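## Task

Pull the cap off the marker whose cap is violet, while the other marker keeps its cap fully seated. Every marker and cap must finish resting on the desk, not held up by the robot. Afterwards release everything and move the hands away. The robot must not fall over or be left tilted, or the task fails.

## Robot and tools

ROBOT. A wheeled cart carrying two arms (left_arm, right_arm), a pan/tilt head and three cameras: head_camera, left_wrist_camera, right_wrist_camera (each 644x476). The cart is 0.53 m wide and spans x = -0.35 to 0.07 m. The arm pan axes are vertical at x = -0.060, y = +0.155 (left) and -0.155 m (right). The shoulder sits 0.03 m out from the pan axis and 0.89 m high. Link lengths: upper arm 0.116, forearm 0.135, hand 0.162 m. A fixed-jaw tip reaches about 0.44 m from its pan axis at most, and no lower than 0.55 m above the floor. The base drives only straight or turns in place; it cannot move sideways.

FRAMES. Base frame: origin on the floor between the drive wheels, x forward, y left, z up, in metres. The reported left_hand and right_hand positions are in this frame and mark the tip of each fixed jaw. A gripped object sits beside that tip, on the swinging-jaw side. Hand axes: z along the fingers, y from swinging jaw toward fixed jaw. base_odometry is measured from the base pose at scene start and counts wheel rotation only, so slip shows up as travel. Heading is in radians, positive left, -3.142 to 3.142.

execute_actions. Arguments: actions (a list holding zero or one action) and cameras (a list of camera names, or "all"; omitted or null gives all, [] gives none). An action may contain "base", "joints" or both, and these start at the same moment.
- base: a single command. {"translate_m": d} is a relative straight drive of d metres from the current base position, forward positive, range -1.4 to 1.4. {"rotate_rad": d} is a relative turn in place, radians, counter-clockwise (left) positive, range -3.2 to 3.2.
- joints: one object keyed by joint name, with absolute target angles in radians; each arm has its own keys. Per arm (prefix left_arm_ or right_arm_): shoulder_pan_rad -1.919 to 1.919, shoulder_lift_rad -1.745 to 1.745, elbow_flex_rad -1.69 to 1.58, wrist_flex_rad -1.658 to 1.658, wrist_roll_rad -2.743 to 2.841, gripper_rad 0 to 1.919. Head: head_pan_rad -3.2 to 3.2 (0 forward, positive left), head_tilt_rad -0.76 to 1.45 (0 level, positive down). Joints left out keep chasing their previous target. An unknown key or out-of-range number makes the whole call rejected with no motion. An empty list only returns state and pictures.

JOINT MEANINGS. Pan: at 0 the left arm points left and the right arm right; positive rotates clockwise viewed from above; forward is +1.571 (left) and -1.571 (right). Bend: with lift, elbow and wrist_flex all 0, the upper arm stands up tilted 0.24 rad outward and forearm and fingers are horizontal; positive bends downward. The sum of the three is the finger angle below horizontal; 1.571 is pointing straight down, which requires the forearm no more than 0.08 rad above horizontal. Roll: -1.522 closes the jaws across the arm plane with fixed jaw on the left (looking outward); 1.619 puts it on the right; 0.049 closes in the plane, fixed jaw below (level fingers) or toward the pan axis (fingers down). With level fingers over furniture keep the fixed jaw on the left, since the hand body then bulges about 0.08 m upward rather than down. Jaw opening by gripper angle: 0 gives 0.003 m, 0.3 gives 0.026, 0.6 gives 0.049, 1 gives 0.076, 1.919 gives 0.106. Commanding below the touching angle squeezes, strongest at 0.2 rad below; going lower gains nothing and may trip the jaw motor.

STOWED POSE. Left: pan -1.75, lift 0.05, elbow 1.35, wrist_flex -1.55, roll -1.52; right identical but pan 1.75. Stow in two steps (wrist joints first, then the rest) when away from objects. Leaving stow, do not move the wrist first. Turning in place with arms stowed needs 0.44 m of free radius; near a desk, turning or reversing can snag the cart rear and topple the robot.

RESULTS. Each result gives state, joint_positions, motor temperatures per arm joint, and images listed on a "pictures" line. base_status and joint_status tell how each motion ended: "done" (for the base, wheels turned the commanded amount, slip included); "off_target" (stopped short, perhaps still pushing; caused by load, obstruction or a tripped motor); "time_out" (target dropped, holds position); "joint command not followed" / "not_followed" (a self-collision or arm-to-arm check refused that arm's targets; its gripper still moves, and the refused targets may be retried later). on_its_own lists uncommanded motion. A jaw holding something reads "off_target". If a call reports a stop, later calls in the same reply are skipped. MOTOR HOT appears from 55 °C; an OVER-TEMPERATURE FAULT at 70 °C halts the arm and limp-releases hot joints, marked "limit_stop_at_motor_heat"; resend targets afterwards.

SAG AND TRIPS. Loaded or far-reaching joints settle off target in the direction of gravity; add the last error the other way next time. Hand positions may be off by a few centimetres. A joint left more than about 0.30 rad from its target for about 2 s trips to 20 % torque; to reset, once it is still, command 0.2 rad from its reading away from the tripping target (or 0.04 rad past the range end; a jaw uses the end). Lifting capacity: about 0.4 kg per hand at full reach, 0.7 kg within 0.28 m, 1 kg two-handed close in. To stop a blocked joint pushing, set its target to its reading.

wait: seconds, 0 to 10; returns state and images with nothing new commanded.
zoom_image: camera and region [x0, y0, x1, y1] in pixels of that camera's latest full image, origin top-left, at most 504 by 504.
finished_scene: scene (1 or 2); ends it irreversibly after the robot holds the last command, reports success, and gives the next task.

CAMERAS. Calibration in OpenCV form maps the base frame to each camera; head_camera starts near (-0.042, -0.003, 1.19) looking forward. Wrist camera poses follow arm readings and can be noticeably off.

AVOID. Dropping or slamming objects, pulling hard on things in front (tips the robot), arms striking or pressing each other, leaving items held up by the robot, and a tilted or fallen robot.

Each tool is called after "Emit:" as name([rows], argument=value, ...), one row to a line, values as JSON.

## Session

I'll start by checking the robot's state and camera views.

Emit:
execute_actions(actions=[])

Scene clock: 0.00 s.
Motor temperatures (°C, as the motors report them): left_arm=[30 29 28 30 31] | right_arm=[28 30 29 30 28]
base_odometry: x=+0.000 y=+0.000 heading=+0.000 (m, m, rad; odometry frame)
base_status: not commanded
joint_positions: head_pan_rad=-0.022 head_tilt_rad=-0.008 left_arm_shoulder_pan_rad=-1.728 left_arm_shoulder_lift_rad=+0.053 left_arm_elbow_flex_rad=+1.315 left_arm_wrist_flex_rad=-1.632 left_arm_wrist_roll_rad=-1.517 left_arm_gripper_rad=+1.920 right_arm_shoulder_pan_rad=+1.743 right_arm_shoulder_lift_rad=+0.024 right_arm_elbow_flex_rad=+1.359 right_arm_wrist_flex_rad=-1.469 right_arm_wrist_roll_rad=-1.530 right_arm_gripper_rad=+1.920
joint_status: not commanded
left_hand: x=-0.3073 y=+0.1079 z=+0.9155 quat_wxyz=(-0.060, -0.606, -0.049, +0.792) (m; base frame)
right_hand: x=-0.3090 y=-0.1195 z=+0.8879 quat_wxyz=(-0.061, +0.673, -0.061, -0.734) (m; base frame)
pictures: head_camera, left_wrist_camera, right_wrist_camera
Images, in order (width x height): head_camera 644x476, left_wrist_camera 644x476, right_wrist_camera 644x476.

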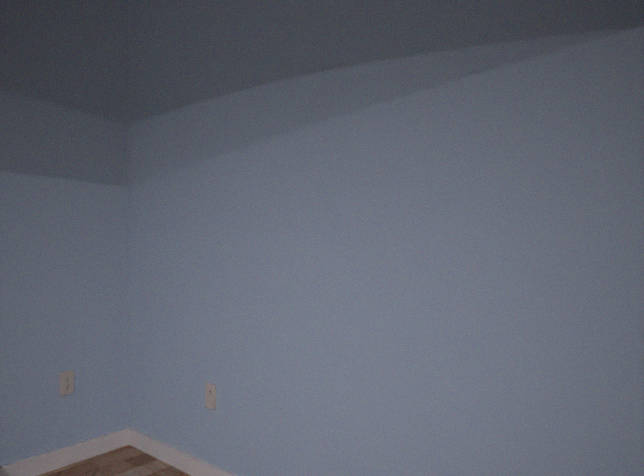

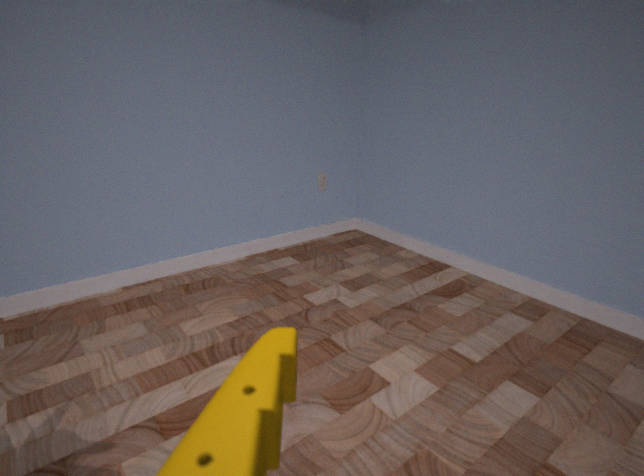

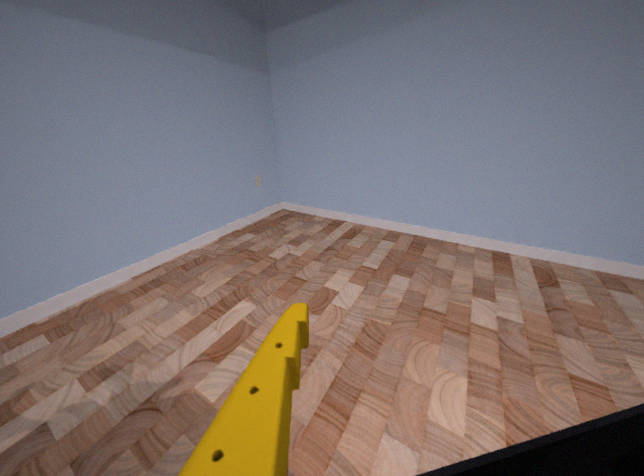

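Emit:
execute_actions([
  {"joints": {"head_pan_rad": 1.0, "head_tilt_rad": 0.45}},
], cameras=["head_camera"])

Emit:
execute_actions([
  {"joints": {"head_pan_rad": 2.0, "head_tilt_rad": 0.45}},
], cameras=["head_camera"])

Emit:
execute_actions([
  {"joints": {"head_pan_rad": -1.0, "head_tilt_rad": 0.45}},
], cameras=["head_camera"])

Emit:
execute_actions([
  {"joints": {"head_pan_rad": -2.0, "head_tilt_rad": 0.45}},
], cameras=["head_camera"])

Scene clock: 3.83 s.
Motor temperatures (°C, as the motors report them): left_arm=[30 29 28 30 31] | right_arm=[28 30 29 30 28]
base_odometry: x=+0.000 y=+0.000 heading=+0.000 (m, m, rad; odometry frame)
base_status: not commanded
joint_positions: head_pan_rad=+0.990 head_tilt_rad=+0.444 left_arm_shoulder_pan_rad=-1.728 left_arm_shoulder_lift_rad=+0.053 left_arm_elbow_flex_rad=+1.315 left_arm_wrist_flex_rad=-1.632 left_arm_wrist_roll_rad=-1.517 left_arm_gripper_rad=+1.920 right_arm_shoulder_pan_rad=+1.743 right_arm_shoulder_lift_rad=+0.024 right_arm_elbow_flex_rad=+1.359 right_arm_wrist_flex_rad=-1.469 right_arm_wrist_roll_rad=-1.530 right_arm_gripper_rad=+1.920
joint_status: all done
left_hand: x=-0.3073 y=+0.1079 z=+0.9155 quat_wxyz=(-0.060, -0.606, -0.049, +0.792) (m; base frame)
right_hand: x=-0.3090 y=-0.1195 z=+0.8879 quat_wxyz=(-0.061, +0.673, -0.061, -0.734) (m; base frame)
pictures: head_camera
camera_calibration (this result's frames):
head_camera: T_world_to_cam=[[0.80866, -0.588213, 0.00861069, 0.0261906], [-0.27722, -0.393944, -0.876332, 1.03581], [0.518862, 0.706268, -0.481631, 0.575773], [0, 0, 0, 1]] pos_world=[-0.0327794, 0.0168053, 1.1848]
Images, in order (width x height): head_camera 644x476.

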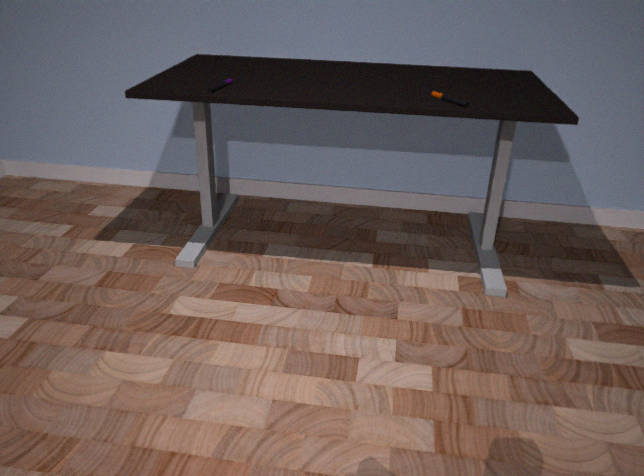

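Scene clock: 5.30 s.
Motor temperatures (°C, as the motors report them): left_arm=[30 29 28 30 31] | right_arm=[28 30 29 30 28]
base_odometry: x=+0.000 y=+0.000 heading=+0.000 (m, m, rad; odometry frame)
base_status: not commanded
joint_positions: head_pan_rad=+1.990 head_tilt_rad=+0.444 left_arm_shoulder_pan_rad=-1.728 left_arm_shoulder_lift_rad=+0.053 left_arm_elbow_flex_rad=+1.315 left_arm_wrist_flex_rad=-1.632 left_arm_wrist_roll_rad=-1.517 left_arm_gripper_rad=+1.920 right_arm_shoulder_pan_rad=+1.743 right_arm_shoulder_lift_rad=+0.024 right_arm_elbow_flex_rad=+1.359 right_arm_wrist_flex_rad=-1.469 right_arm_wrist_roll_rad=-1.530 right_arm_gripper_rad=+1.920
joint_status: all done
left_hand: x=-0.3073 y=+0.1079 z=+0.9155 quat_wxyz=(-0.060, -0.606, -0.049, +0.792) (m; base frame)
right_hand: x=-0.3090 y=-0.1195 z=+0.8879 quat_wxyz=(-0.061, +0.673, -0.061, -0.734) (m; base frame)
pictures: head_camera
camera_calibration (this result's frames):
head_camera: T_world_to_cam=[[0.931885, 0.362652, 0.00861172, 0.031981], [0.181717, -0.446138, -0.876322, 1.05737], [-0.313958, 0.818196, -0.48165, 0.536652], [0, 0, 0, 1]] pos_world=[-0.0534581, 0.0210468, 1.1848]
Images, in order (width x height): head_camera 644x476.

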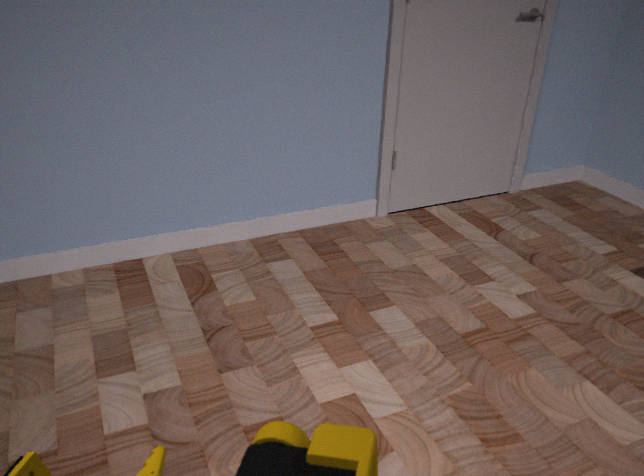

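Scene clock: 8.10 s.
Motor temperatures (°C, as the motors report them): left_arm=[30 29 28 30 31] | right_arm=[28 30 29 30 28]
base_odometry: x=+0.000 y=+0.000 heading=+0.000 (m, m, rad; odometry frame)
base_status: not commanded
joint_positions: head_pan_rad=-0.990 head_tilt_rad=+0.444 left_arm_shoulder_pan_rad=-1.728 left_arm_shoulder_lift_rad=+0.053 left_arm_elbow_flex_rad=+1.315 left_arm_wrist_flex_rad=-1.632 left_arm_wrist_roll_rad=-1.517 left_arm_gripper_rad=+1.920 right_arm_shoulder_pan_rad=+1.743 right_arm_shoulder_lift_rad=+0.024 right_arm_elbow_flex_rad=+1.359 right_arm_wrist_flex_rad=-1.469 right_arm_wrist_roll_rad=-1.530 right_arm_gripper_rad=+1.920
joint_status: all done
left_hand: x=-0.3073 y=+0.1079 z=+0.9155 quat_wxyz=(-0.060, -0.606, -0.049, +0.792) (m; base frame)
right_hand: x=-0.3090 y=-0.1195 z=+0.8879 quat_wxyz=(-0.061, +0.673, -0.061, -0.734) (m; base frame)
pictures: head_camera
camera_calibration (this result's frames):
head_camera: T_world_to_cam=[[-0.861401, -0.507853, 0.00861172, -0.0523034], [-0.251126, 0.411091, -0.876321, 1.03702], [0.441502, -0.757027, -0.48165, 0.572159], [0, 0, 0, 1]] pos_world=[-0.0372399, -0.0197336, 1.1848]
Images, in order (width x height): head_camera 644x476.

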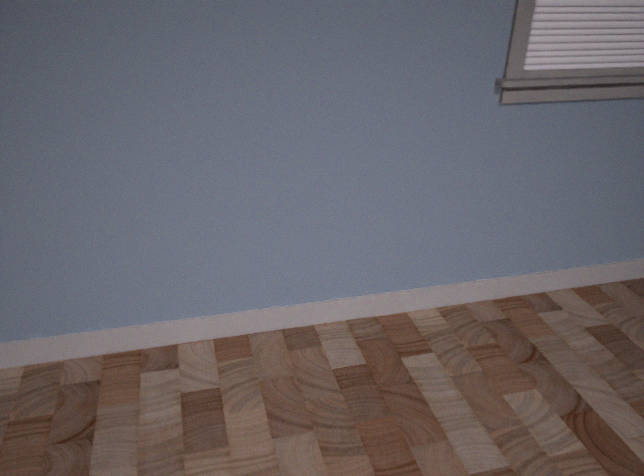

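Scene clock: 9.57 s.
Motor temperatures (°C, as the motors report them): left_arm=[30 29 28 30 31] | right_arm=[28 30 29 30 28]
base_odometry: x=+0.000 y=+0.000 heading=+0.000 (m, m, rad; odometry frame)
base_status: not commanded
joint_positions: head_pan_rad=-1.990 head_tilt_rad=+0.444 left_arm_shoulder_pan_rad=-1.728 left_arm_shoulder_lift_rad=+0.053 left_arm_elbow_flex_rad=+1.315 left_arm_wrist_flex_rad=-1.632 left_arm_wrist_roll_rad=-1.517 left_arm_gripper_rad=+1.920 right_arm_shoulder_pan_rad=+1.743 right_arm_shoulder_lift_rad=+0.024 right_arm_elbow_flex_rad=+1.359 right_arm_wrist_flex_rad=-1.469 right_arm_wrist_roll_rad=-1.530 right_arm_gripper_rad=+1.920
joint_status: all done
left_hand: x=-0.3073 y=+0.1079 z=+0.9155 quat_wxyz=(-0.060, -0.606, -0.049, +0.792) (m; base frame)
right_hand: x=-0.3090 y=-0.1195 z=+0.8879 quat_wxyz=(-0.061, +0.673, -0.061, -0.734) (m; base frame)
pictures: head_camera
camera_calibration (this result's frames):
head_camera: T_world_to_cam=[[-0.89276, 0.45045, 0.00861173, -0.0537773], [0.210238, 0.433429, -0.876321, 1.05871], [-0.398472, -0.780534, -0.48165, 0.53268], [0, 0, 0, 1]] pos_world=[-0.0583319, -0.0188749, 1.1848]
Images, in order (width x height): head_camera 644x476.

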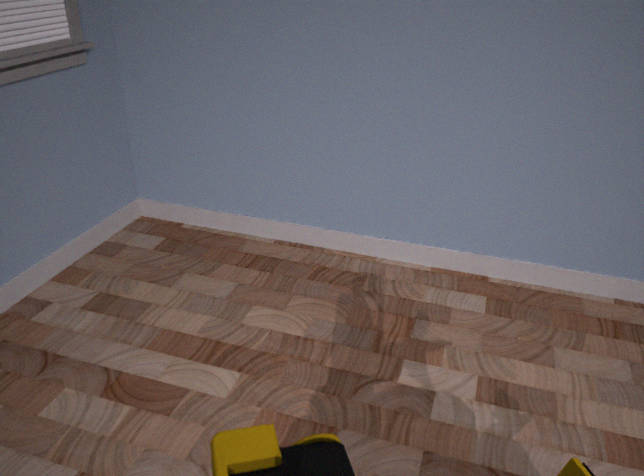

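Emit:
execute_actions([
  {"base": {"rotate_rad": 1.42}, "joints": {"head_pan_rad": -0.4, "head_tilt_rad": 0.35}},
], cameras=["head_camera"])

Scene clock: 47.63 s.
Motor temperatures (°C, as the motors report them): left_arm=[30 29 28 30 31] | right_arm=[28 30 29 30 28]
base_odometry: x=-0.001 y=+0.000 heading=+1.418 (m, m, rad; odometry frame)
base_status: done
joint_positions: head_pan_rad=-0.410 head_tilt_rad=+0.363 left_arm_shoulder_pan_rad=-1.728 left_arm_shoulder_lift_rad=+0.053 left_arm_elbow_flex_rad=+1.315 left_arm_wrist_flex_rad=-1.632 left_arm_wrist_roll_rad=-1.517 left_arm_gripper_rad=+1.920 right_arm_shoulder_pan_rad=+1.743 right_arm_shoulder_lift_rad=+0.024 right_arm_elbow_flex_rad=+1.359 right_arm_wrist_flex_rad=-1.469 right_arm_wrist_roll_rad=-1.530 right_arm_gripper_rad=+1.920
joint_status: all done
left_hand: x=-0.3073 y=+0.1079 z=+0.9155 quat_wxyz=(-0.060, -0.606, -0.049, +0.792) (m; base frame)
right_hand: x=-0.3090 y=-0.1195 z=+0.8879 quat_wxyz=(-0.061, +0.673, -0.061, -0.734) (m; base frame)
pictures: head_camera
camera_calibration (this result's frames):
head_camera: T_world_to_cam=[[-0.442675, -0.89667, 0.00472551, -0.0281503], [-0.369405, 0.177563, -0.912147, 1.0727], [0.817055, -0.40553, -0.409837, 0.507153], [0, 0, 0, 1]] pos_world=[-0.0305742, -0.0100475, 1.18644]
Images, in order (width x height): head_camera 644x476.

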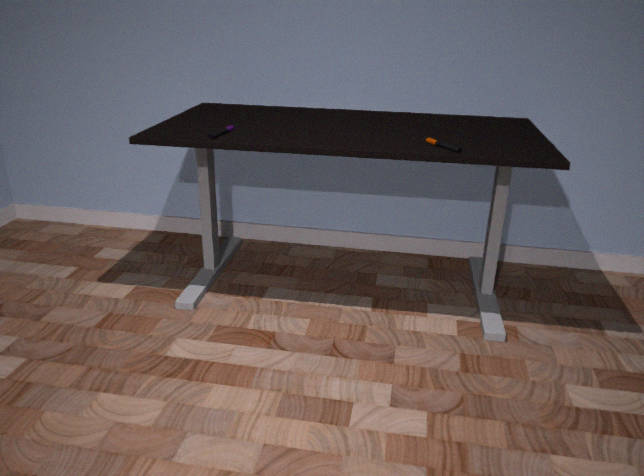

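Emit:
execute_actions([
  {"base": {"translate_m": 1.12}, "joints": {"head_pan_rad": -0.64, "head_tilt_rad": 0.45}},
], cameras=["head_camera"])

Emit:
execute_actions([
  {"base": {"rotate_rad": -0.64}, "joints": {"head_pan_rad": 0.0, "head_tilt_rad": 0.5}},
], cameras=["head_camera"])

Scene clock: 56.47 s.
Motor temperatures (°C, as the motors report them): left_arm=[30 29 28 30 31] | right_arm=[28 30 29 30 28]
base_odometry: x=+0.167 y=+1.107 heading=+1.418 (m, m, rad; odometry frame)
base_status: done
joint_positions: head_pan_rad=-0.630 head_tilt_rad=+0.444 left_arm_shoulder_pan_rad=-1.728 left_arm_shoulder_lift_rad=+0.053 left_arm_elbow_flex_rad=+1.315 left_arm_wrist_flex_rad=-1.632 left_arm_wrist_roll_rad=-1.517 left_arm_gripper_rad=+1.920 right_arm_shoulder_pan_rad=+1.743 right_arm_shoulder_lift_rad=+0.024 right_arm_elbow_flex_rad=+1.359 right_arm_wrist_flex_rad=-1.469 right_arm_wrist_roll_rad=-1.530 right_arm_gripper_rad=+1.920
joint_status: all done
left_hand: x=-0.3073 y=+0.1079 z=+0.9155 quat_wxyz=(-0.060, -0.606, -0.049, +0.792) (m; base frame)
right_hand: x=-0.3090 y=-0.1195 z=+0.8879 quat_wxyz=(-0.061, +0.673, -0.061, -0.734) (m; base frame)
pictures: head_camera
camera_calibration (this result's frames):
head_camera: T_world_to_cam=[[-0.627324, -0.77871, 0.00862093, -0.0413124], [-0.379963, 0.296396, -0.876229, 1.03086], [0.679774, -0.552956, -0.481817, 0.583551], [0, 0, 0, 1]] pos_world=[-0.0309096, -0.0150352, 1.18479]
Images, in order (width x height): head_camera 644x476.

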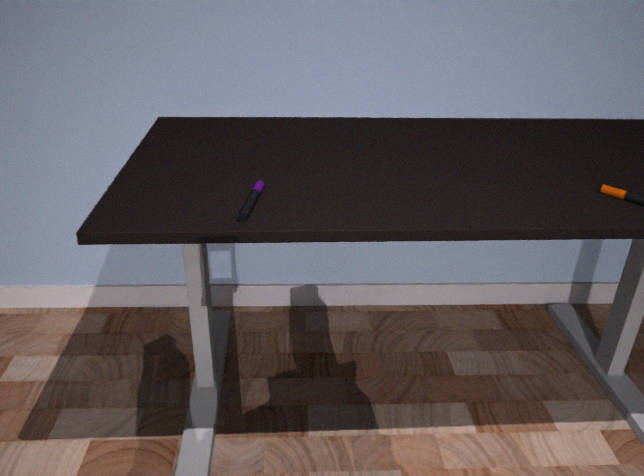

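Scene clock: 57.97 s.
Motor temperatures (°C, as the motors report them): left_arm=[30 29 28 30 31] | right_arm=[28 30 29 30 28]
base_odometry: x=+0.167 y=+1.106 heading=+0.779 (m, m, rad; odometry frame)
base_status: done
joint_positions: head_pan_rad=-0.010 head_tilt_rad=+0.494 left_arm_shoulder_pan_rad=-1.728 left_arm_shoulder_lift_rad=+0.053 left_arm_elbow_flex_rad=+1.315 left_arm_wrist_flex_rad=-1.632 left_arm_wrist_roll_rad=-1.517 left_arm_gripper_rad=+1.920 right_arm_shoulder_pan_rad=+1.743 right_arm_shoulder_lift_rad=+0.024 right_arm_elbow_flex_rad=+1.359 right_arm_wrist_flex_rad=-1.469 right_arm_wrist_roll_rad=-1.530 right_arm_gripper_rad=+1.920
joint_status: all done
left_hand: x=-0.3073 y=+0.1079 z=+0.9155 quat_wxyz=(-0.060, -0.606, -0.049, +0.792) (m; base frame)
right_hand: x=-0.3090 y=-0.1195 z=+0.8879 quat_wxyz=(-0.061, +0.673, -0.061, -0.734) (m; base frame)
pictures: head_camera
camera_calibration (this result's frames):
head_camera: T_world_to_cam=[[-0.0575216, -0.998284, 0.0110127, -0.0172846], [-0.524661, 0.0208427, -0.851056, 0.995085], [0.849366, -0.054732, -0.524959, 0.641178], [0, 0, 0, 1]] pos_world=[-0.0235063, -0.00290225, 1.18366]
Images, in order (width x height): head_camera 644x476.

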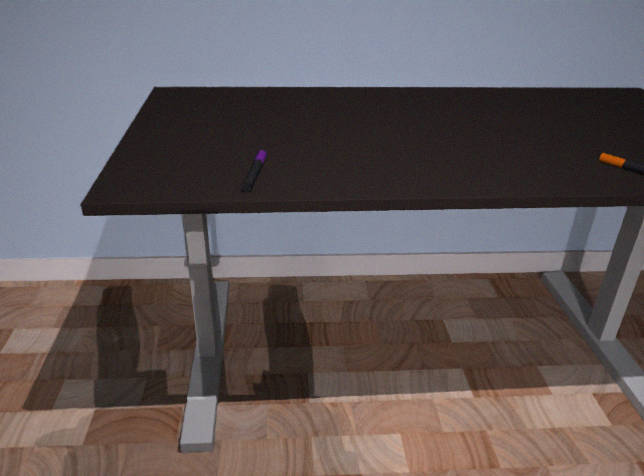

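Emit:
zoom_image(camera="head_camera", region=[60, 70, 360, 290])

Emit:
zoom_image(camera="head_camera", region=[220, 135, 300, 205])

Region (60, 70, 360, 290) of head_camera's 644x476 image, scaled by 1.680; it fills the top 370 rows of this view, and the rest is white.

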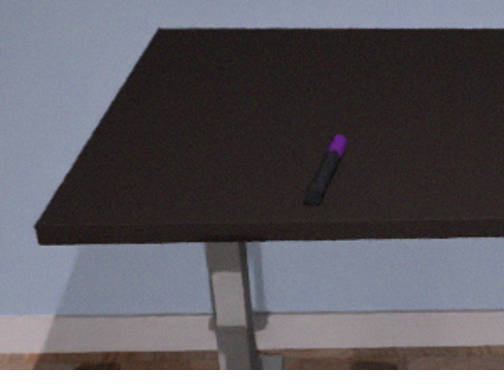

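Region (220, 135, 300, 205) of head_camera's 644x476 image, scaled by 6.300; it fills the top 441 rows of this view, and the rest is white.

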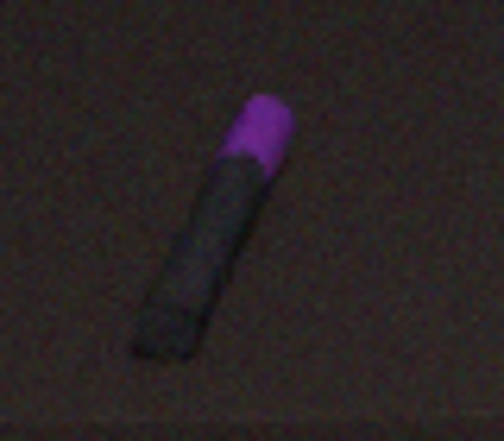

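Emit:
execute_actions([
  {"base": {"translate_m": 0.4}, "joints": {"head_pan_rad": 0.0, "head_tilt_rad": 0.7}},
], cameras=["head_camera"])

Scene clock: 128.67 s.
Motor temperatures (°C, as the motors report them): left_arm=[30 29 28 30 31] | right_arm=[28 30 29 30 28]
base_odometry: x=+0.452 y=+1.387 heading=+0.777 (m, m, rad; odometry frame)
base_status: done
joint_positions: head_pan_rad=-0.010 head_tilt_rad=+0.695 left_arm_shoulder_pan_rad=-1.728 left_arm_shoulder_lift_rad=+0.053 left_arm_elbow_flex_rad=+1.315 left_arm_wrist_flex_rad=-1.632 left_arm_wrist_roll_rad=-1.517 left_arm_gripper_rad=+1.920 right_arm_shoulder_pan_rad=+1.743 right_arm_shoulder_lift_rad=+0.024 right_arm_elbow_flex_rad=+1.359 right_arm_wrist_flex_rad=-1.469 right_arm_wrist_roll_rad=-1.530 right_arm_gripper_rad=+1.920
joint_status: all done
left_hand: x=-0.3073 y=+0.1079 z=+0.9155 quat_wxyz=(-0.060, -0.606, -0.049, +0.792) (m; base frame)
right_hand: x=-0.3090 y=-0.1195 z=+0.8879 quat_wxyz=(-0.061, +0.673, -0.061, -0.734) (m; base frame)
pictures: head_camera
camera_calibration (this result's frames):
head_camera: T_world_to_cam=[[-0.0543503, -0.998316, 0.0202794, -0.0278016], [-0.683861, 0.0224167, -0.729268, 0.847425], [0.727585, -0.0535042, -0.683928, 0.818427], [0, 0, 0, 1]] pos_world=[-0.0174655, -0.0029619, 1.17831]
Images, in order (width x height): head_camera 644x476.

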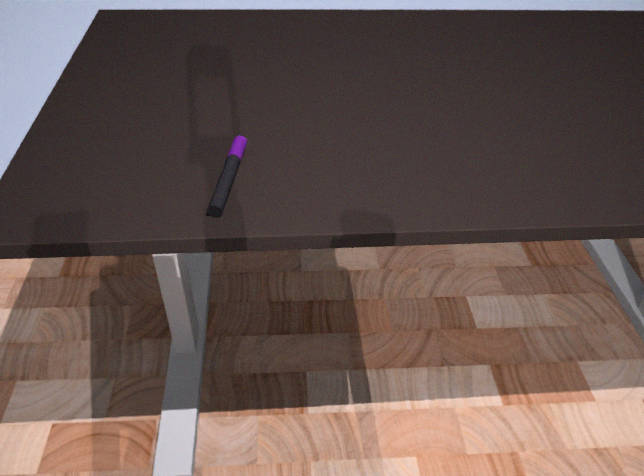

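Emit:
zoom_image(camera="head_camera", region=[180, 120, 280, 260])

Region (180, 120, 280, 260) of head_camera's 644x476 image, scaled by 3.600; it fills the left 360 columns of this view, and the rest is white.

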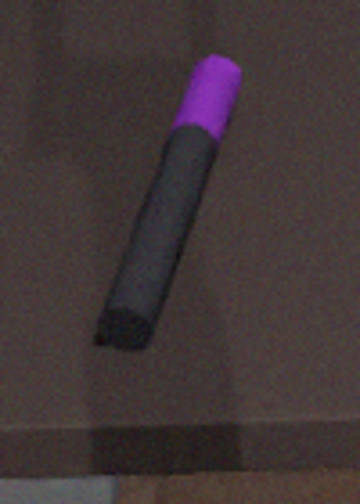

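Emit:
execute_actions([
  {"joints": {"left_arm_shoulder_pan_rad": 1.5, "left_arm_shoulder_lift_rad": 0.0, "left_arm_elbow_flex_rad": 0.4, "right_arm_shoulder_pan_rad": -1.5, "right_arm_shoulder_lift_rad": 0.0, "right_arm_elbow_flex_rad": 0.4}},
])

Scene clock: 158.77 s.
Motor temperatures (°C, as the motors report them): left_arm=[30 29 28 30 31] | right_arm=[28 30 29 30 28]
base_odometry: x=+0.452 y=+1.387 heading=+0.777 (m, m, rad; odometry frame)
base_status: not commanded
joint_positions: head_pan_rad=-0.010 head_tilt_rad=+0.695 left_arm_shoulder_pan_rad=+1.491 left_arm_shoulder_lift_rad=+0.034 left_arm_elbow_flex_rad=+0.433 left_arm_wrist_flex_rad=-1.632 left_arm_wrist_roll_rad=-1.517 left_arm_gripper_rad=+1.920 right_arm_shoulder_pan_rad=-1.494 right_arm_shoulder_lift_rad=+0.024 right_arm_elbow_flex_rad=+0.432 right_arm_wrist_flex_rad=-1.469 right_arm_wrist_roll_rad=-1.530 right_arm_gripper_rad=+1.920
joint_status: all done
left_hand: x=+0.1873 y=+0.1824 z=+1.0968 quat_wxyz=(+0.979, -0.009, +0.201, +0.036) (m; base frame)
right_hand: x=+0.2095 y=-0.1681 z=+1.0872 quat_wxyz=(+0.961, +0.012, +0.275, -0.033) (m; base frame)
pictures: head_camera, left_wrist_camera, right_wrist_camera
camera_calibration (this result's frames):
head_camera: T_world_to_cam=[[-0.0543505, -0.998316, 0.0202794, -0.0278016], [-0.683861, 0.0224168, -0.729268, 0.847425], [0.727585, -0.0535044, -0.683928, 0.818427], [0, 0, 0, 1]] pos_world=[-0.0174655, -0.00296191, 1.17831]
left_wrist_camera: T_world_to_cam=[[0.0333084, -0.999425, 0.00637165, 0.169445], [0.561549, 0.0134405, -0.827335, 0.821481], [0.826773, 0.0311352, 0.561673, -0.705974], [0, 0, 0, 1]] pos_world=[0.116735, 0.180287, 1.07509]
right_wrist_camera: T_world_to_cam=[[-0.052434, -0.998225, -0.028223, -0.129305], [0.404532, 0.0046073, -0.914512, 0.928776], [0.91302, -0.0593686, 0.403572, -0.574416], [0, 0, 0, 1]] pos_world=[0.141954, -0.167457, 1.07755]
Images, in order (width x height): head_camera 644x476, left_wrist_camera 644x476, right_wrist_camera 644x476.

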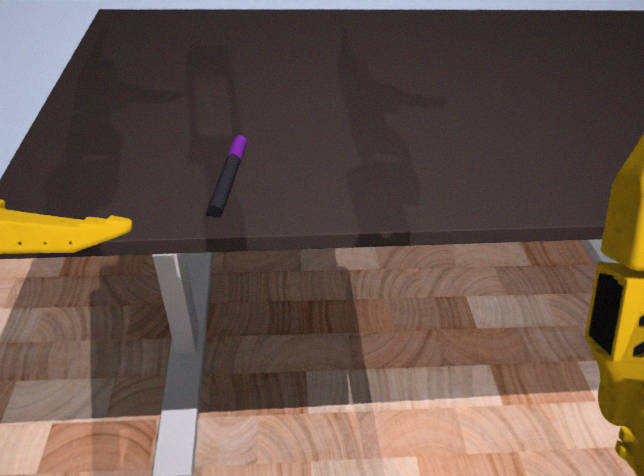

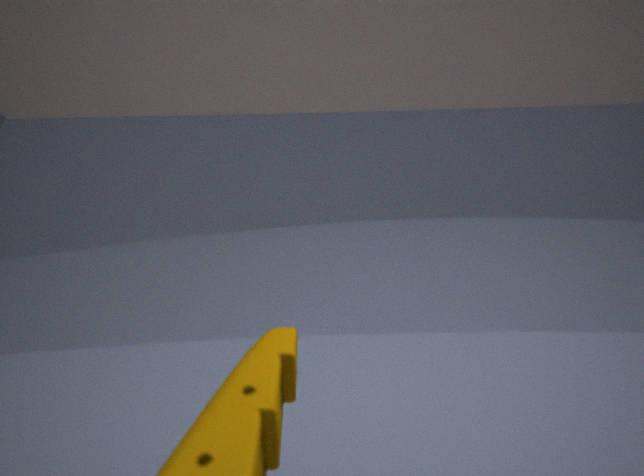

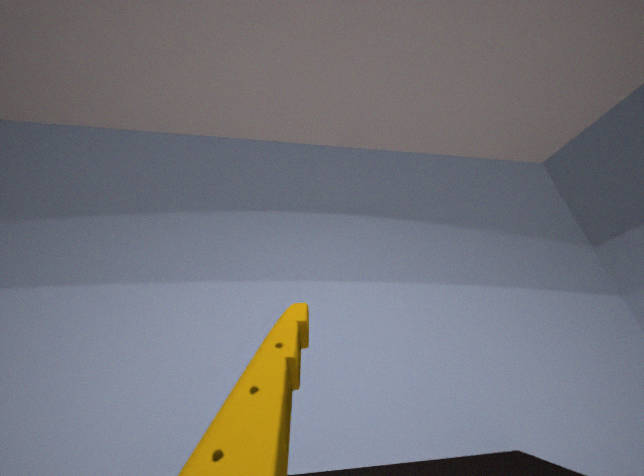

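Emit:
execute_actions([
  {"joints": {"left_arm_shoulder_pan_rad": 1.75, "left_arm_shoulder_lift_rad": -0.1, "left_arm_elbow_flex_rad": 0.2, "left_arm_wrist_flex_rad": 1.45, "left_arm_wrist_roll_rad": -1.41, "left_arm_gripper_rad": 0.7, "right_arm_shoulder_pan_rad": -1.4, "right_arm_shoulder_lift_rad": -0.1, "right_arm_elbow_flex_rad": 0.2, "right_arm_wrist_flex_rad": 1.45, "right_arm_wrist_roll_rad": 2.7, "right_arm_gripper_rad": 0.7, "head_tilt_rad": 0.9}},
])

Scene clock: 180.00 s.
Motor temperatures (°C, as the motors report them): left_arm=[30 29 28 30 31] | right_arm=[28 30 29 30 28]
base_odometry: x=+0.452 y=+1.387 heading=+0.777 (m, m, rad; odometry frame)
base_status: not commanded
joint_positions: head_pan_rad=-0.010 head_tilt_rad=+0.895 left_arm_shoulder_pan_rad=+1.741 left_arm_shoulder_lift_rad=-0.061 left_arm_elbow_flex_rad=+0.234 left_arm_wrist_flex_rad=+1.440 left_arm_wrist_roll_rad=-1.420 left_arm_gripper_rad=+0.707 right_arm_shoulder_pan_rad=-1.406 right_arm_shoulder_lift_rad=-0.060 right_arm_elbow_flex_rad=+0.229 right_arm_wrist_flex_rad=+1.443 right_arm_wrist_roll_rad=+2.692 right_arm_gripper_rad=+0.708
joint_status: all done
left_hand: x=+0.1162 y=+0.1324 z=+0.8296 quat_wxyz=(-0.021, +0.034, +0.999, +0.003) (m; base frame)
right_hand: x=+0.1227 y=-0.1892 z=+0.8298 quat_wxyz=(+0.012, -0.899, -0.438, +0.017) (m; base frame)
pictures: head_camera, left_wrist_camera, right_wrist_camera
camera_calibration (this result's frames):
head_camera: T_world_to_cam=[[-0.0494282, -0.998365, 0.0287104, -0.0372742], [-0.815266, 0.0237241, -0.578601, 0.667831], [0.576974, -0.0520058, -0.815105, 0.962334], [0, 0, 0, 1]] pos_world=[-0.0126238, -0.00301008, 1.17188]
left_wrist_camera: T_world_to_cam=[[-0.0286261, -0.99957, 0.00636659, 0.130754], [-0.818736, 0.0271003, 0.57353, -0.362619], [-0.573456, 0.0112054, -0.81916, 0.815289], [0, 0, 0, 1]] pos_world=[0.174386, 0.13139, 0.874993]
right_wrist_camera: T_world_to_cam=[[-0.769151, 0.63737, 0.0465556, 0.173133], [0.554538, 0.629433, 0.544335, -0.382149], [0.317639, 0.444493, -0.837575, 0.805669], [0, 0, 0, 1]] pos_world=[0.0891699, -0.227926, 0.874765]
Images, in order (width x height): head_camera 644x476, left_wrist_camera 644x476, right_wrist_camera 644x476.

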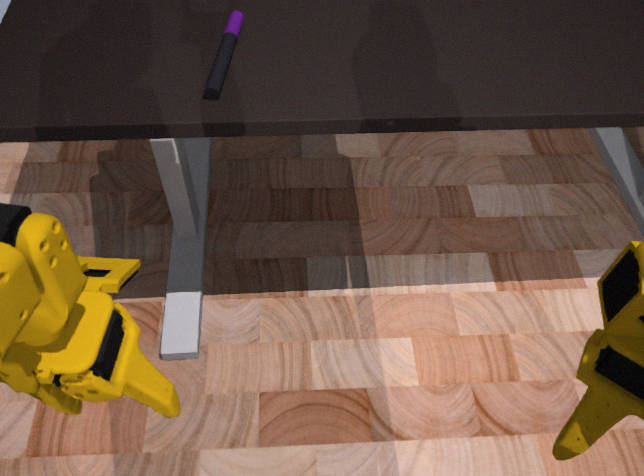

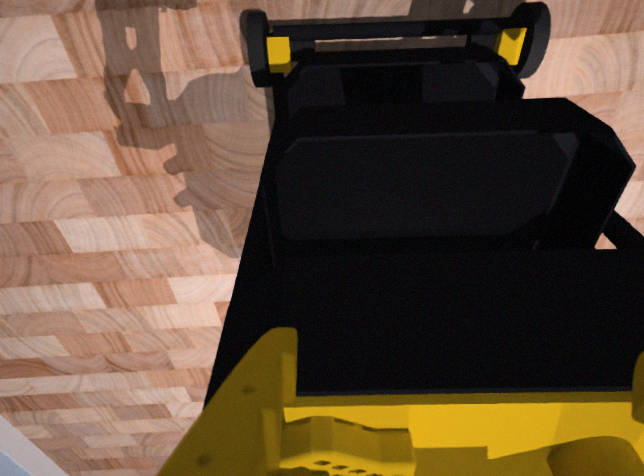

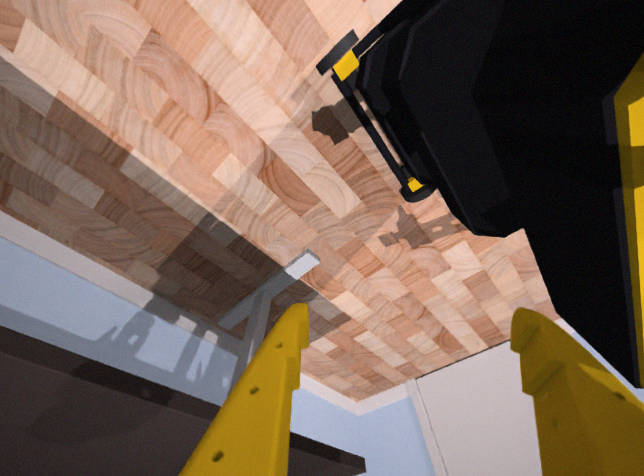

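Emit:
zoom_image(camera="head_camera", region=[130, 0, 290, 150])

Emit:
zoom_image(camera="head_camera", region=[120, 120, 280, 380])

Region (130, 0, 290, 150) of head_camera's 644x476 image, scaled by 3.150; it fills the top 472 rows of this view, and the rest is white.

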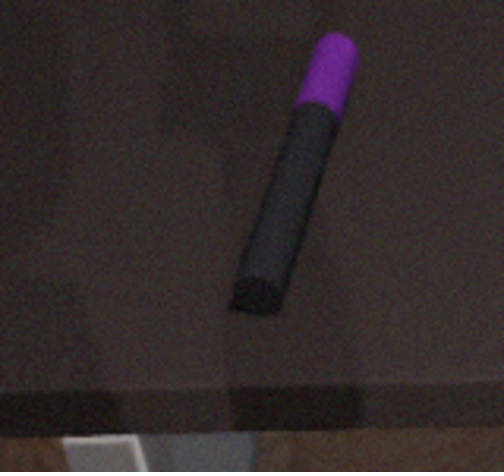

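Region (120, 120, 280, 380) of head_camera's 644x476 image, scaled by 1.938; it fills the left 310 columns of this view, and the rest is white.

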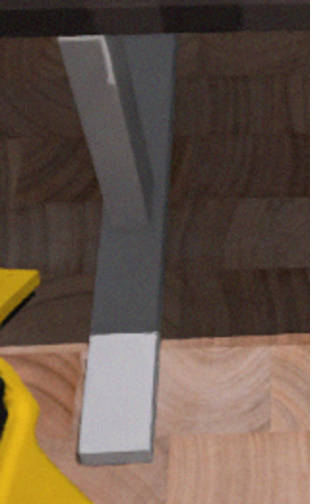

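Emit:
execute_actions([
  {"base": {"translate_m": 0.35}, "joints": {"head_tilt_rad": 1.15}},
])

Scene clock: 198.37 s.
Motor temperatures (°C, as the motors report them): left_arm=[30 29 29 30 31] | right_arm=[28 30 29 30 28]
base_odometry: x=+0.702 y=+1.632 heading=+0.777 (m, m, rad; odometry frame)
base_status: done
joint_positions: head_pan_rad=-0.010 head_tilt_rad=+1.145 left_arm_shoulder_pan_rad=+1.741 left_arm_shoulder_lift_rad=-0.061 left_arm_elbow_flex_rad=+0.232 left_arm_wrist_flex_rad=+1.440 left_arm_wrist_roll_rad=-1.420 left_arm_gripper_rad=+0.707 right_arm_shoulder_pan_rad=-1.406 right_arm_shoulder_lift_rad=-0.062 right_arm_elbow_flex_rad=+0.229 right_arm_wrist_flex_rad=+1.443 right_arm_wrist_roll_rad=+2.692 right_arm_gripper_rad=+0.708
joint_status: all done
left_hand: x=+0.1164 y=+0.1324 z=+0.8298 quat_wxyz=(-0.020, +0.034, +0.999, +0.003) (m; base frame)
right_hand: x=+0.1228 y=-0.1892 z=+0.8300 quat_wxyz=(+0.012, -0.899, -0.438, +0.016) (m; base frame)
pictures: head_camera, left_wrist_camera, right_wrist_camera
camera_calibration (this result's frames):
head_camera: T_world_to_cam=[[-0.0410838, -0.998448, 0.0376002, -0.0471143], [-0.933191, 0.0248974, -0.358516, 0.408971], [0.357024, -0.0498174, -0.932766, 1.08742], [0, 0, 0, 1]] pos_world=[-0.00852312, -0.00305088, 1.16271]
left_wrist_camera: T_world_to_cam=[[-0.0286358, -0.999568, 0.00658359, 0.130535], [-0.819602, 0.0272495, 0.572285, -0.361394], [-0.572217, 0.0109919, -0.820028, 0.816208], [0, 0, 0, 1]] pos_world=[0.174587, 0.131355, 0.875274]
right_wrist_camera: T_world_to_cam=[[-0.76922, 0.637381, 0.0452314, 0.174317], [0.553714, 0.62957, 0.545015, -0.38276], [0.318906, 0.444282, -0.837205, 0.805343], [0, 0, 0, 1]] pos_world=[0.0891989, -0.227931, 0.874963]
Images, in order (width x height): head_camera 644x476, left_wrist_camera 644x476, right_wrist_camera 644x476.

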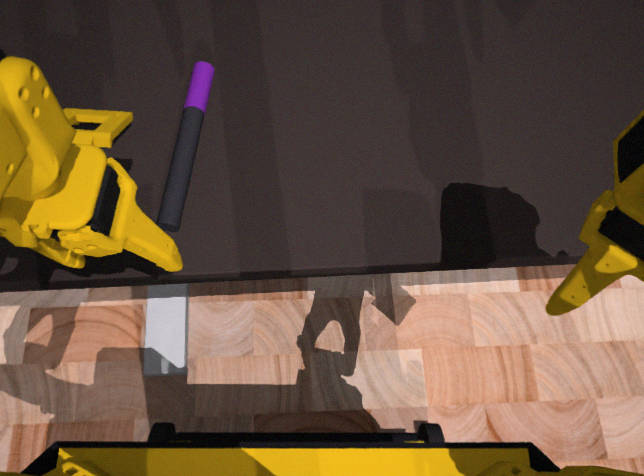

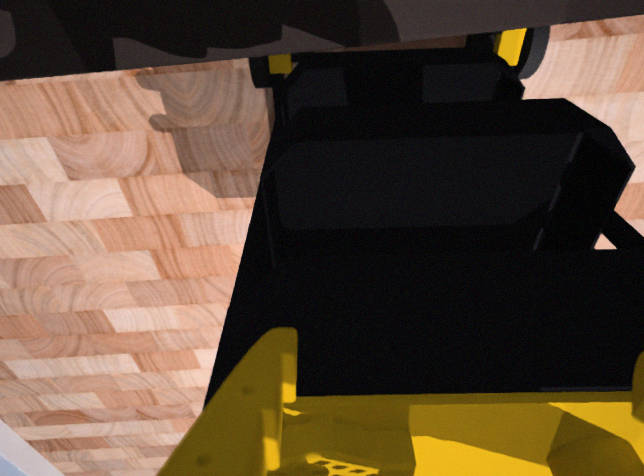

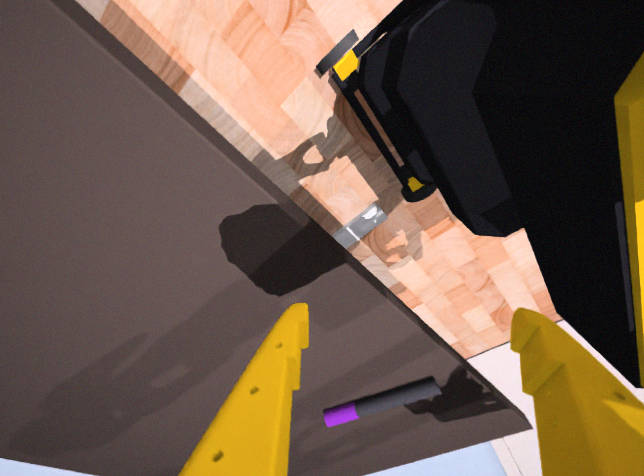

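Emit:
zoom_image(camera="head_camera", region=[100, 40, 340, 400])

Emit:
zoom_image(camera="head_camera", region=[200, 230, 560, 330])

Region (100, 40, 340, 400) of head_camera's 644x476 image, scaled by 1.400.

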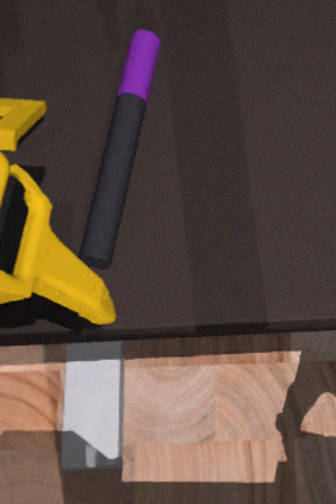

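Region (200, 230, 560, 330) of head_camera's 644x476 image, scaled by 1.400.

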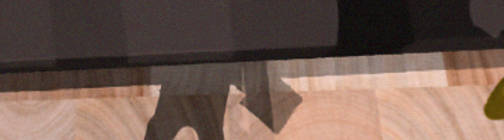

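Emit:
zoom_image(camera="head_camera", region=[140, 250, 240, 310])

Emit:
zoom_image(camera="head_camera", region=[400, 240, 500, 300])

Emit:
zoom_image(camera="head_camera", region=[140, 50, 240, 250])

Region (140, 250, 240, 310) of head_camera's 644x476 image, scaled by 5.040; it fills the top 302 rows of this view, and the rest is white.

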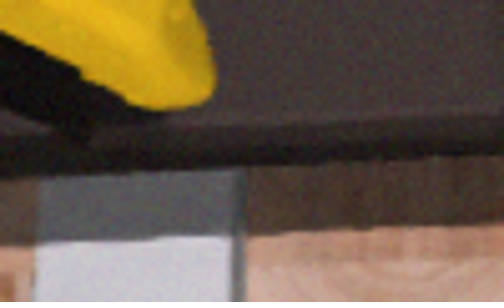

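Region (400, 240, 500, 300) of head_camera's 644x476 image, scaled by 5.040; it fills the top 302 rows of this view, and the rest is white.

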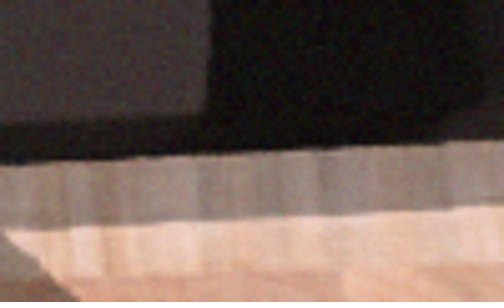

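Region (140, 50, 240, 250) of head_camera's 644x476 image, scaled by 2.520.

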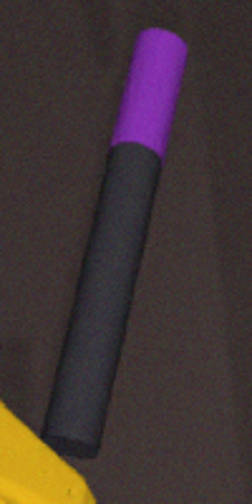

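Emit:
execute_actions([
  {"base": {"translate_m": 0.04}, "joints": {"left_arm_wrist_roll_rad": 1.7, "right_arm_shoulder_pan_rad": -1.2}},
])

Scene clock: 281.17 s.
Motor temperatures (°C, as the motors report them): left_arm=[30 29 29 30 31] | right_arm=[28 30 30 30 28]
base_odometry: x=+0.731 y=+1.661 heading=+0.777 (m, m, rad; odometry frame)
base_status: done
joint_positions: head_pan_rad=-0.010 head_tilt_rad=+1.145 left_arm_shoulder_pan_rad=+1.741 left_arm_shoulder_lift_rad=-0.062 left_arm_elbow_flex_rad=+0.232 left_arm_wrist_flex_rad=+1.440 left_arm_wrist_roll_rad=+1.691 left_arm_gripper_rad=+0.707 right_arm_shoulder_pan_rad=-1.207 right_arm_shoulder_lift_rad=-0.063 right_arm_elbow_flex_rad=+0.228 right_arm_wrist_flex_rad=+1.443 right_arm_wrist_roll_rad=+2.692 right_arm_gripper_rad=+0.708
joint_status: all done
left_hand: x=+0.1157 y=+0.1166 z=+0.8300 quat_wxyz=(+0.002, -0.999, +0.050, +0.020) (m; base frame)
right_hand: x=+0.1128 y=-0.2248 z=+0.8304 quat_wxyz=(+0.012, -0.938, -0.347, +0.014) (m; base frame)
pictures: head_camera, left_wrist_camera, right_wrist_camera
camera_calibration (this result's frames):
head_camera: T_world_to_cam=[[-0.0410831, -0.998448, 0.0376009, -0.047115], [-0.933198, 0.0248975, -0.358498, 0.40895], [0.357005, -0.0498173, -0.932773, 1.08743], [0, 0, 0, 1]] pos_world=[-0.00852289, -0.00305088, 1.1627]
left_wrist_camera: T_world_to_cam=[[0.060228, 0.998045, 0.0167104, -0.136848], [0.860906, -0.0604103, 0.505165, -0.490121], [0.505187, -0.016039, -0.862861, 0.730156], [0, 0, 0, 1]] pos_world=[0.0613249, 0.118683, 0.879903]
right_wrist_camera: T_world_to_cam=[[-0.627837, 0.777179, 0.0425827, 0.206993], [0.665893, 0.508, 0.546372, -0.396095], [0.402997, 0.371388, -0.836459, 0.798276], [0, 0, 0, 1]] pos_world=[0.0720122, -0.256125, 0.875326]
Images, in order (width x height): head_camera 644x476, left_wrist_camera 644x476, right_wrist_camera 644x476.

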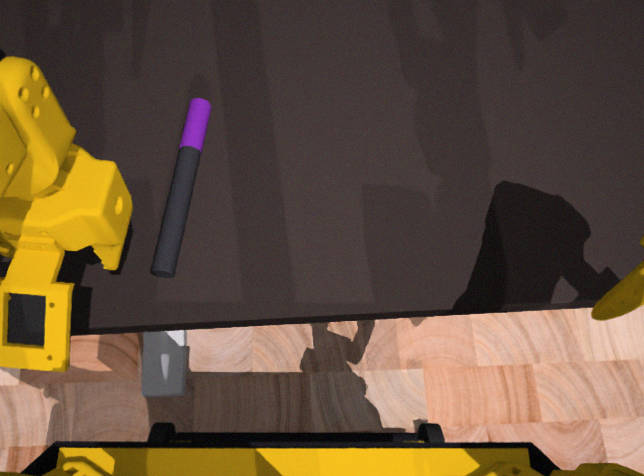

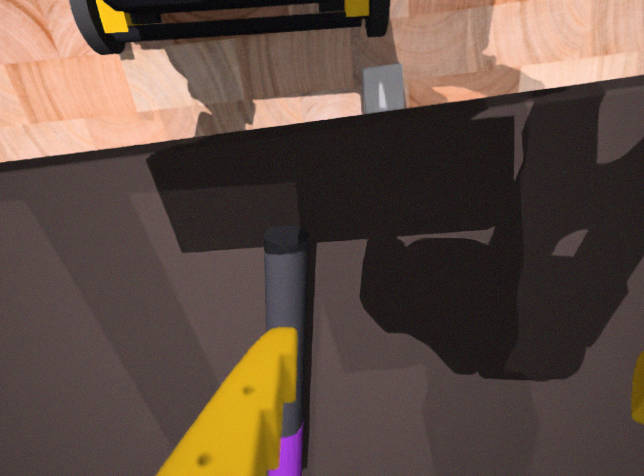

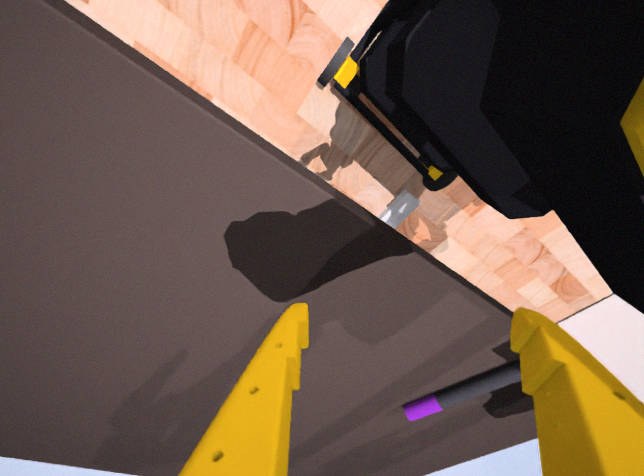

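Emit:
zoom_image(camera="head_camera", region=[120, 85, 240, 345])

Region (120, 85, 240, 345) of head_camera's 644x476 image, scaled by 1.938; it fills the left 233 columns of this view, and the rest is white.

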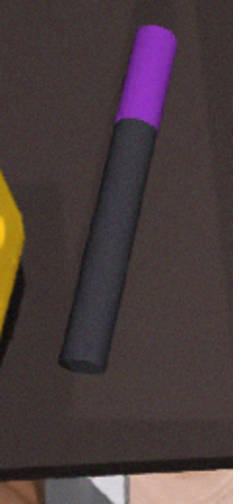

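Emit:
zoom_image(camera="left_wrist_camera", region=[200, 200, 400, 476])

Region (200, 200, 400, 476) of left_wrist_camera's 644x476 image, scaled by 1.826; it fills the left 365 columns of this view, and the rest is white.

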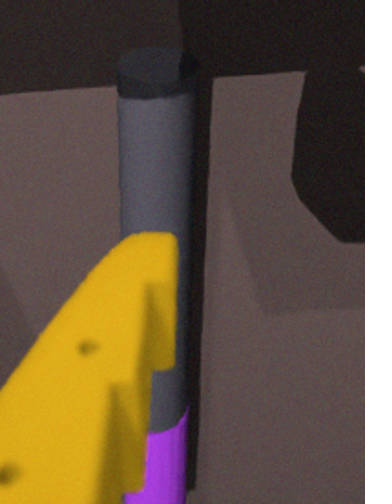

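Emit:
execute_actions([
  {"joints": {"left_arm_shoulder_pan_rad": 1.835, "left_arm_shoulder_lift_rad": 0.5, "left_arm_elbow_flex_rad": -0.43, "left_arm_wrist_flex_rad": 1.43, "left_arm_wrist_roll_rad": 1.735}},
], cameras=["head_camera", "left_wrist_camera"])

Scene clock: 325.27 s.
Motor temperatures (°C, as the motors report them): left_arm=[30 29 29 30 31] | right_arm=[28 31 30 30 28]
base_odometry: x=+0.731 y=+1.661 heading=+0.777 (m, m, rad; odometry frame)
base_status: not commanded
joint_positions: head_pan_rad=-0.010 head_tilt_rad=+1.145 left_arm_shoulder_pan_rad=+1.827 left_arm_shoulder_lift_rad=+0.517 left_arm_elbow_flex_rad=-0.398 left_arm_wrist_flex_rad=+1.439 left_arm_wrist_roll_rad=+1.725 left_arm_gripper_rad=+0.707 right_arm_shoulder_pan_rad=-1.207 right_arm_shoulder_lift_rad=-0.063 right_arm_elbow_flex_rad=+0.228 right_arm_wrist_flex_rad=+1.443 right_arm_wrist_roll_rad=+2.692 right_arm_gripper_rad=+0.708
joint_status: all done
left_hand: x=+0.1779 y=+0.0843 z=+0.8066 quat_wxyz=(-0.001, -0.997, +0.076, -0.006) (m; base frame)
right_hand: x=+0.1128 y=-0.2248 z=+0.8304 quat_wxyz=(+0.012, -0.938, -0.347, +0.014) (m; base frame)
pictures: head_camera, left_wrist_camera
camera_calibration (this result's frames):
head_camera: T_world_to_cam=[[-0.0410832, -0.998448, 0.0376009, -0.047115], [-0.933198, 0.0248976, -0.358498, 0.40895], [0.357005, -0.0498173, -0.932773, 1.08743], [0, 0, 0, 1]] pos_world=[-0.00852289, -0.00305089, 1.1627]
left_wrist_camera: T_world_to_cam=[[0.111476, 0.993711, 0.0105222, -0.111769], [0.829818, -0.0989056, 0.549199, -0.560612], [0.546786, -0.052491, -0.835626, 0.651703], [0, 0, 0, 1]] pos_world=[0.121324, 0.0898274, 0.853643]
Images, in order (width x height): head_camera 644x476, left_wrist_camera 644x476.

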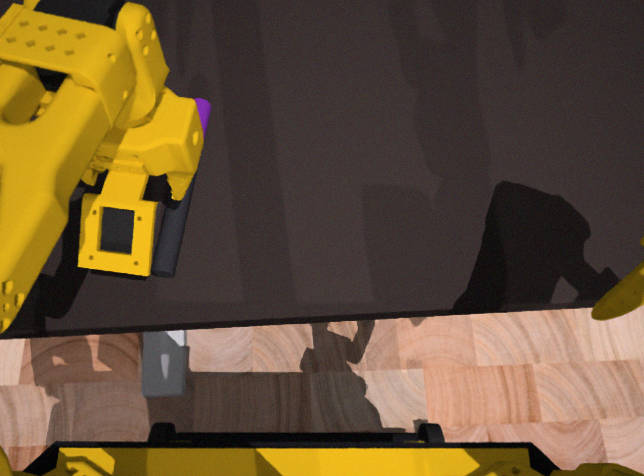

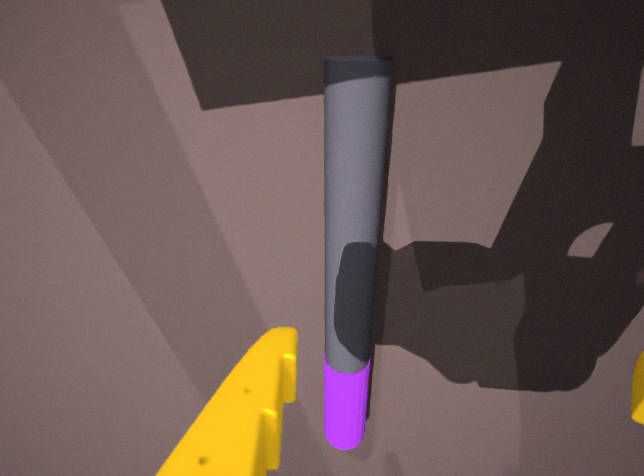

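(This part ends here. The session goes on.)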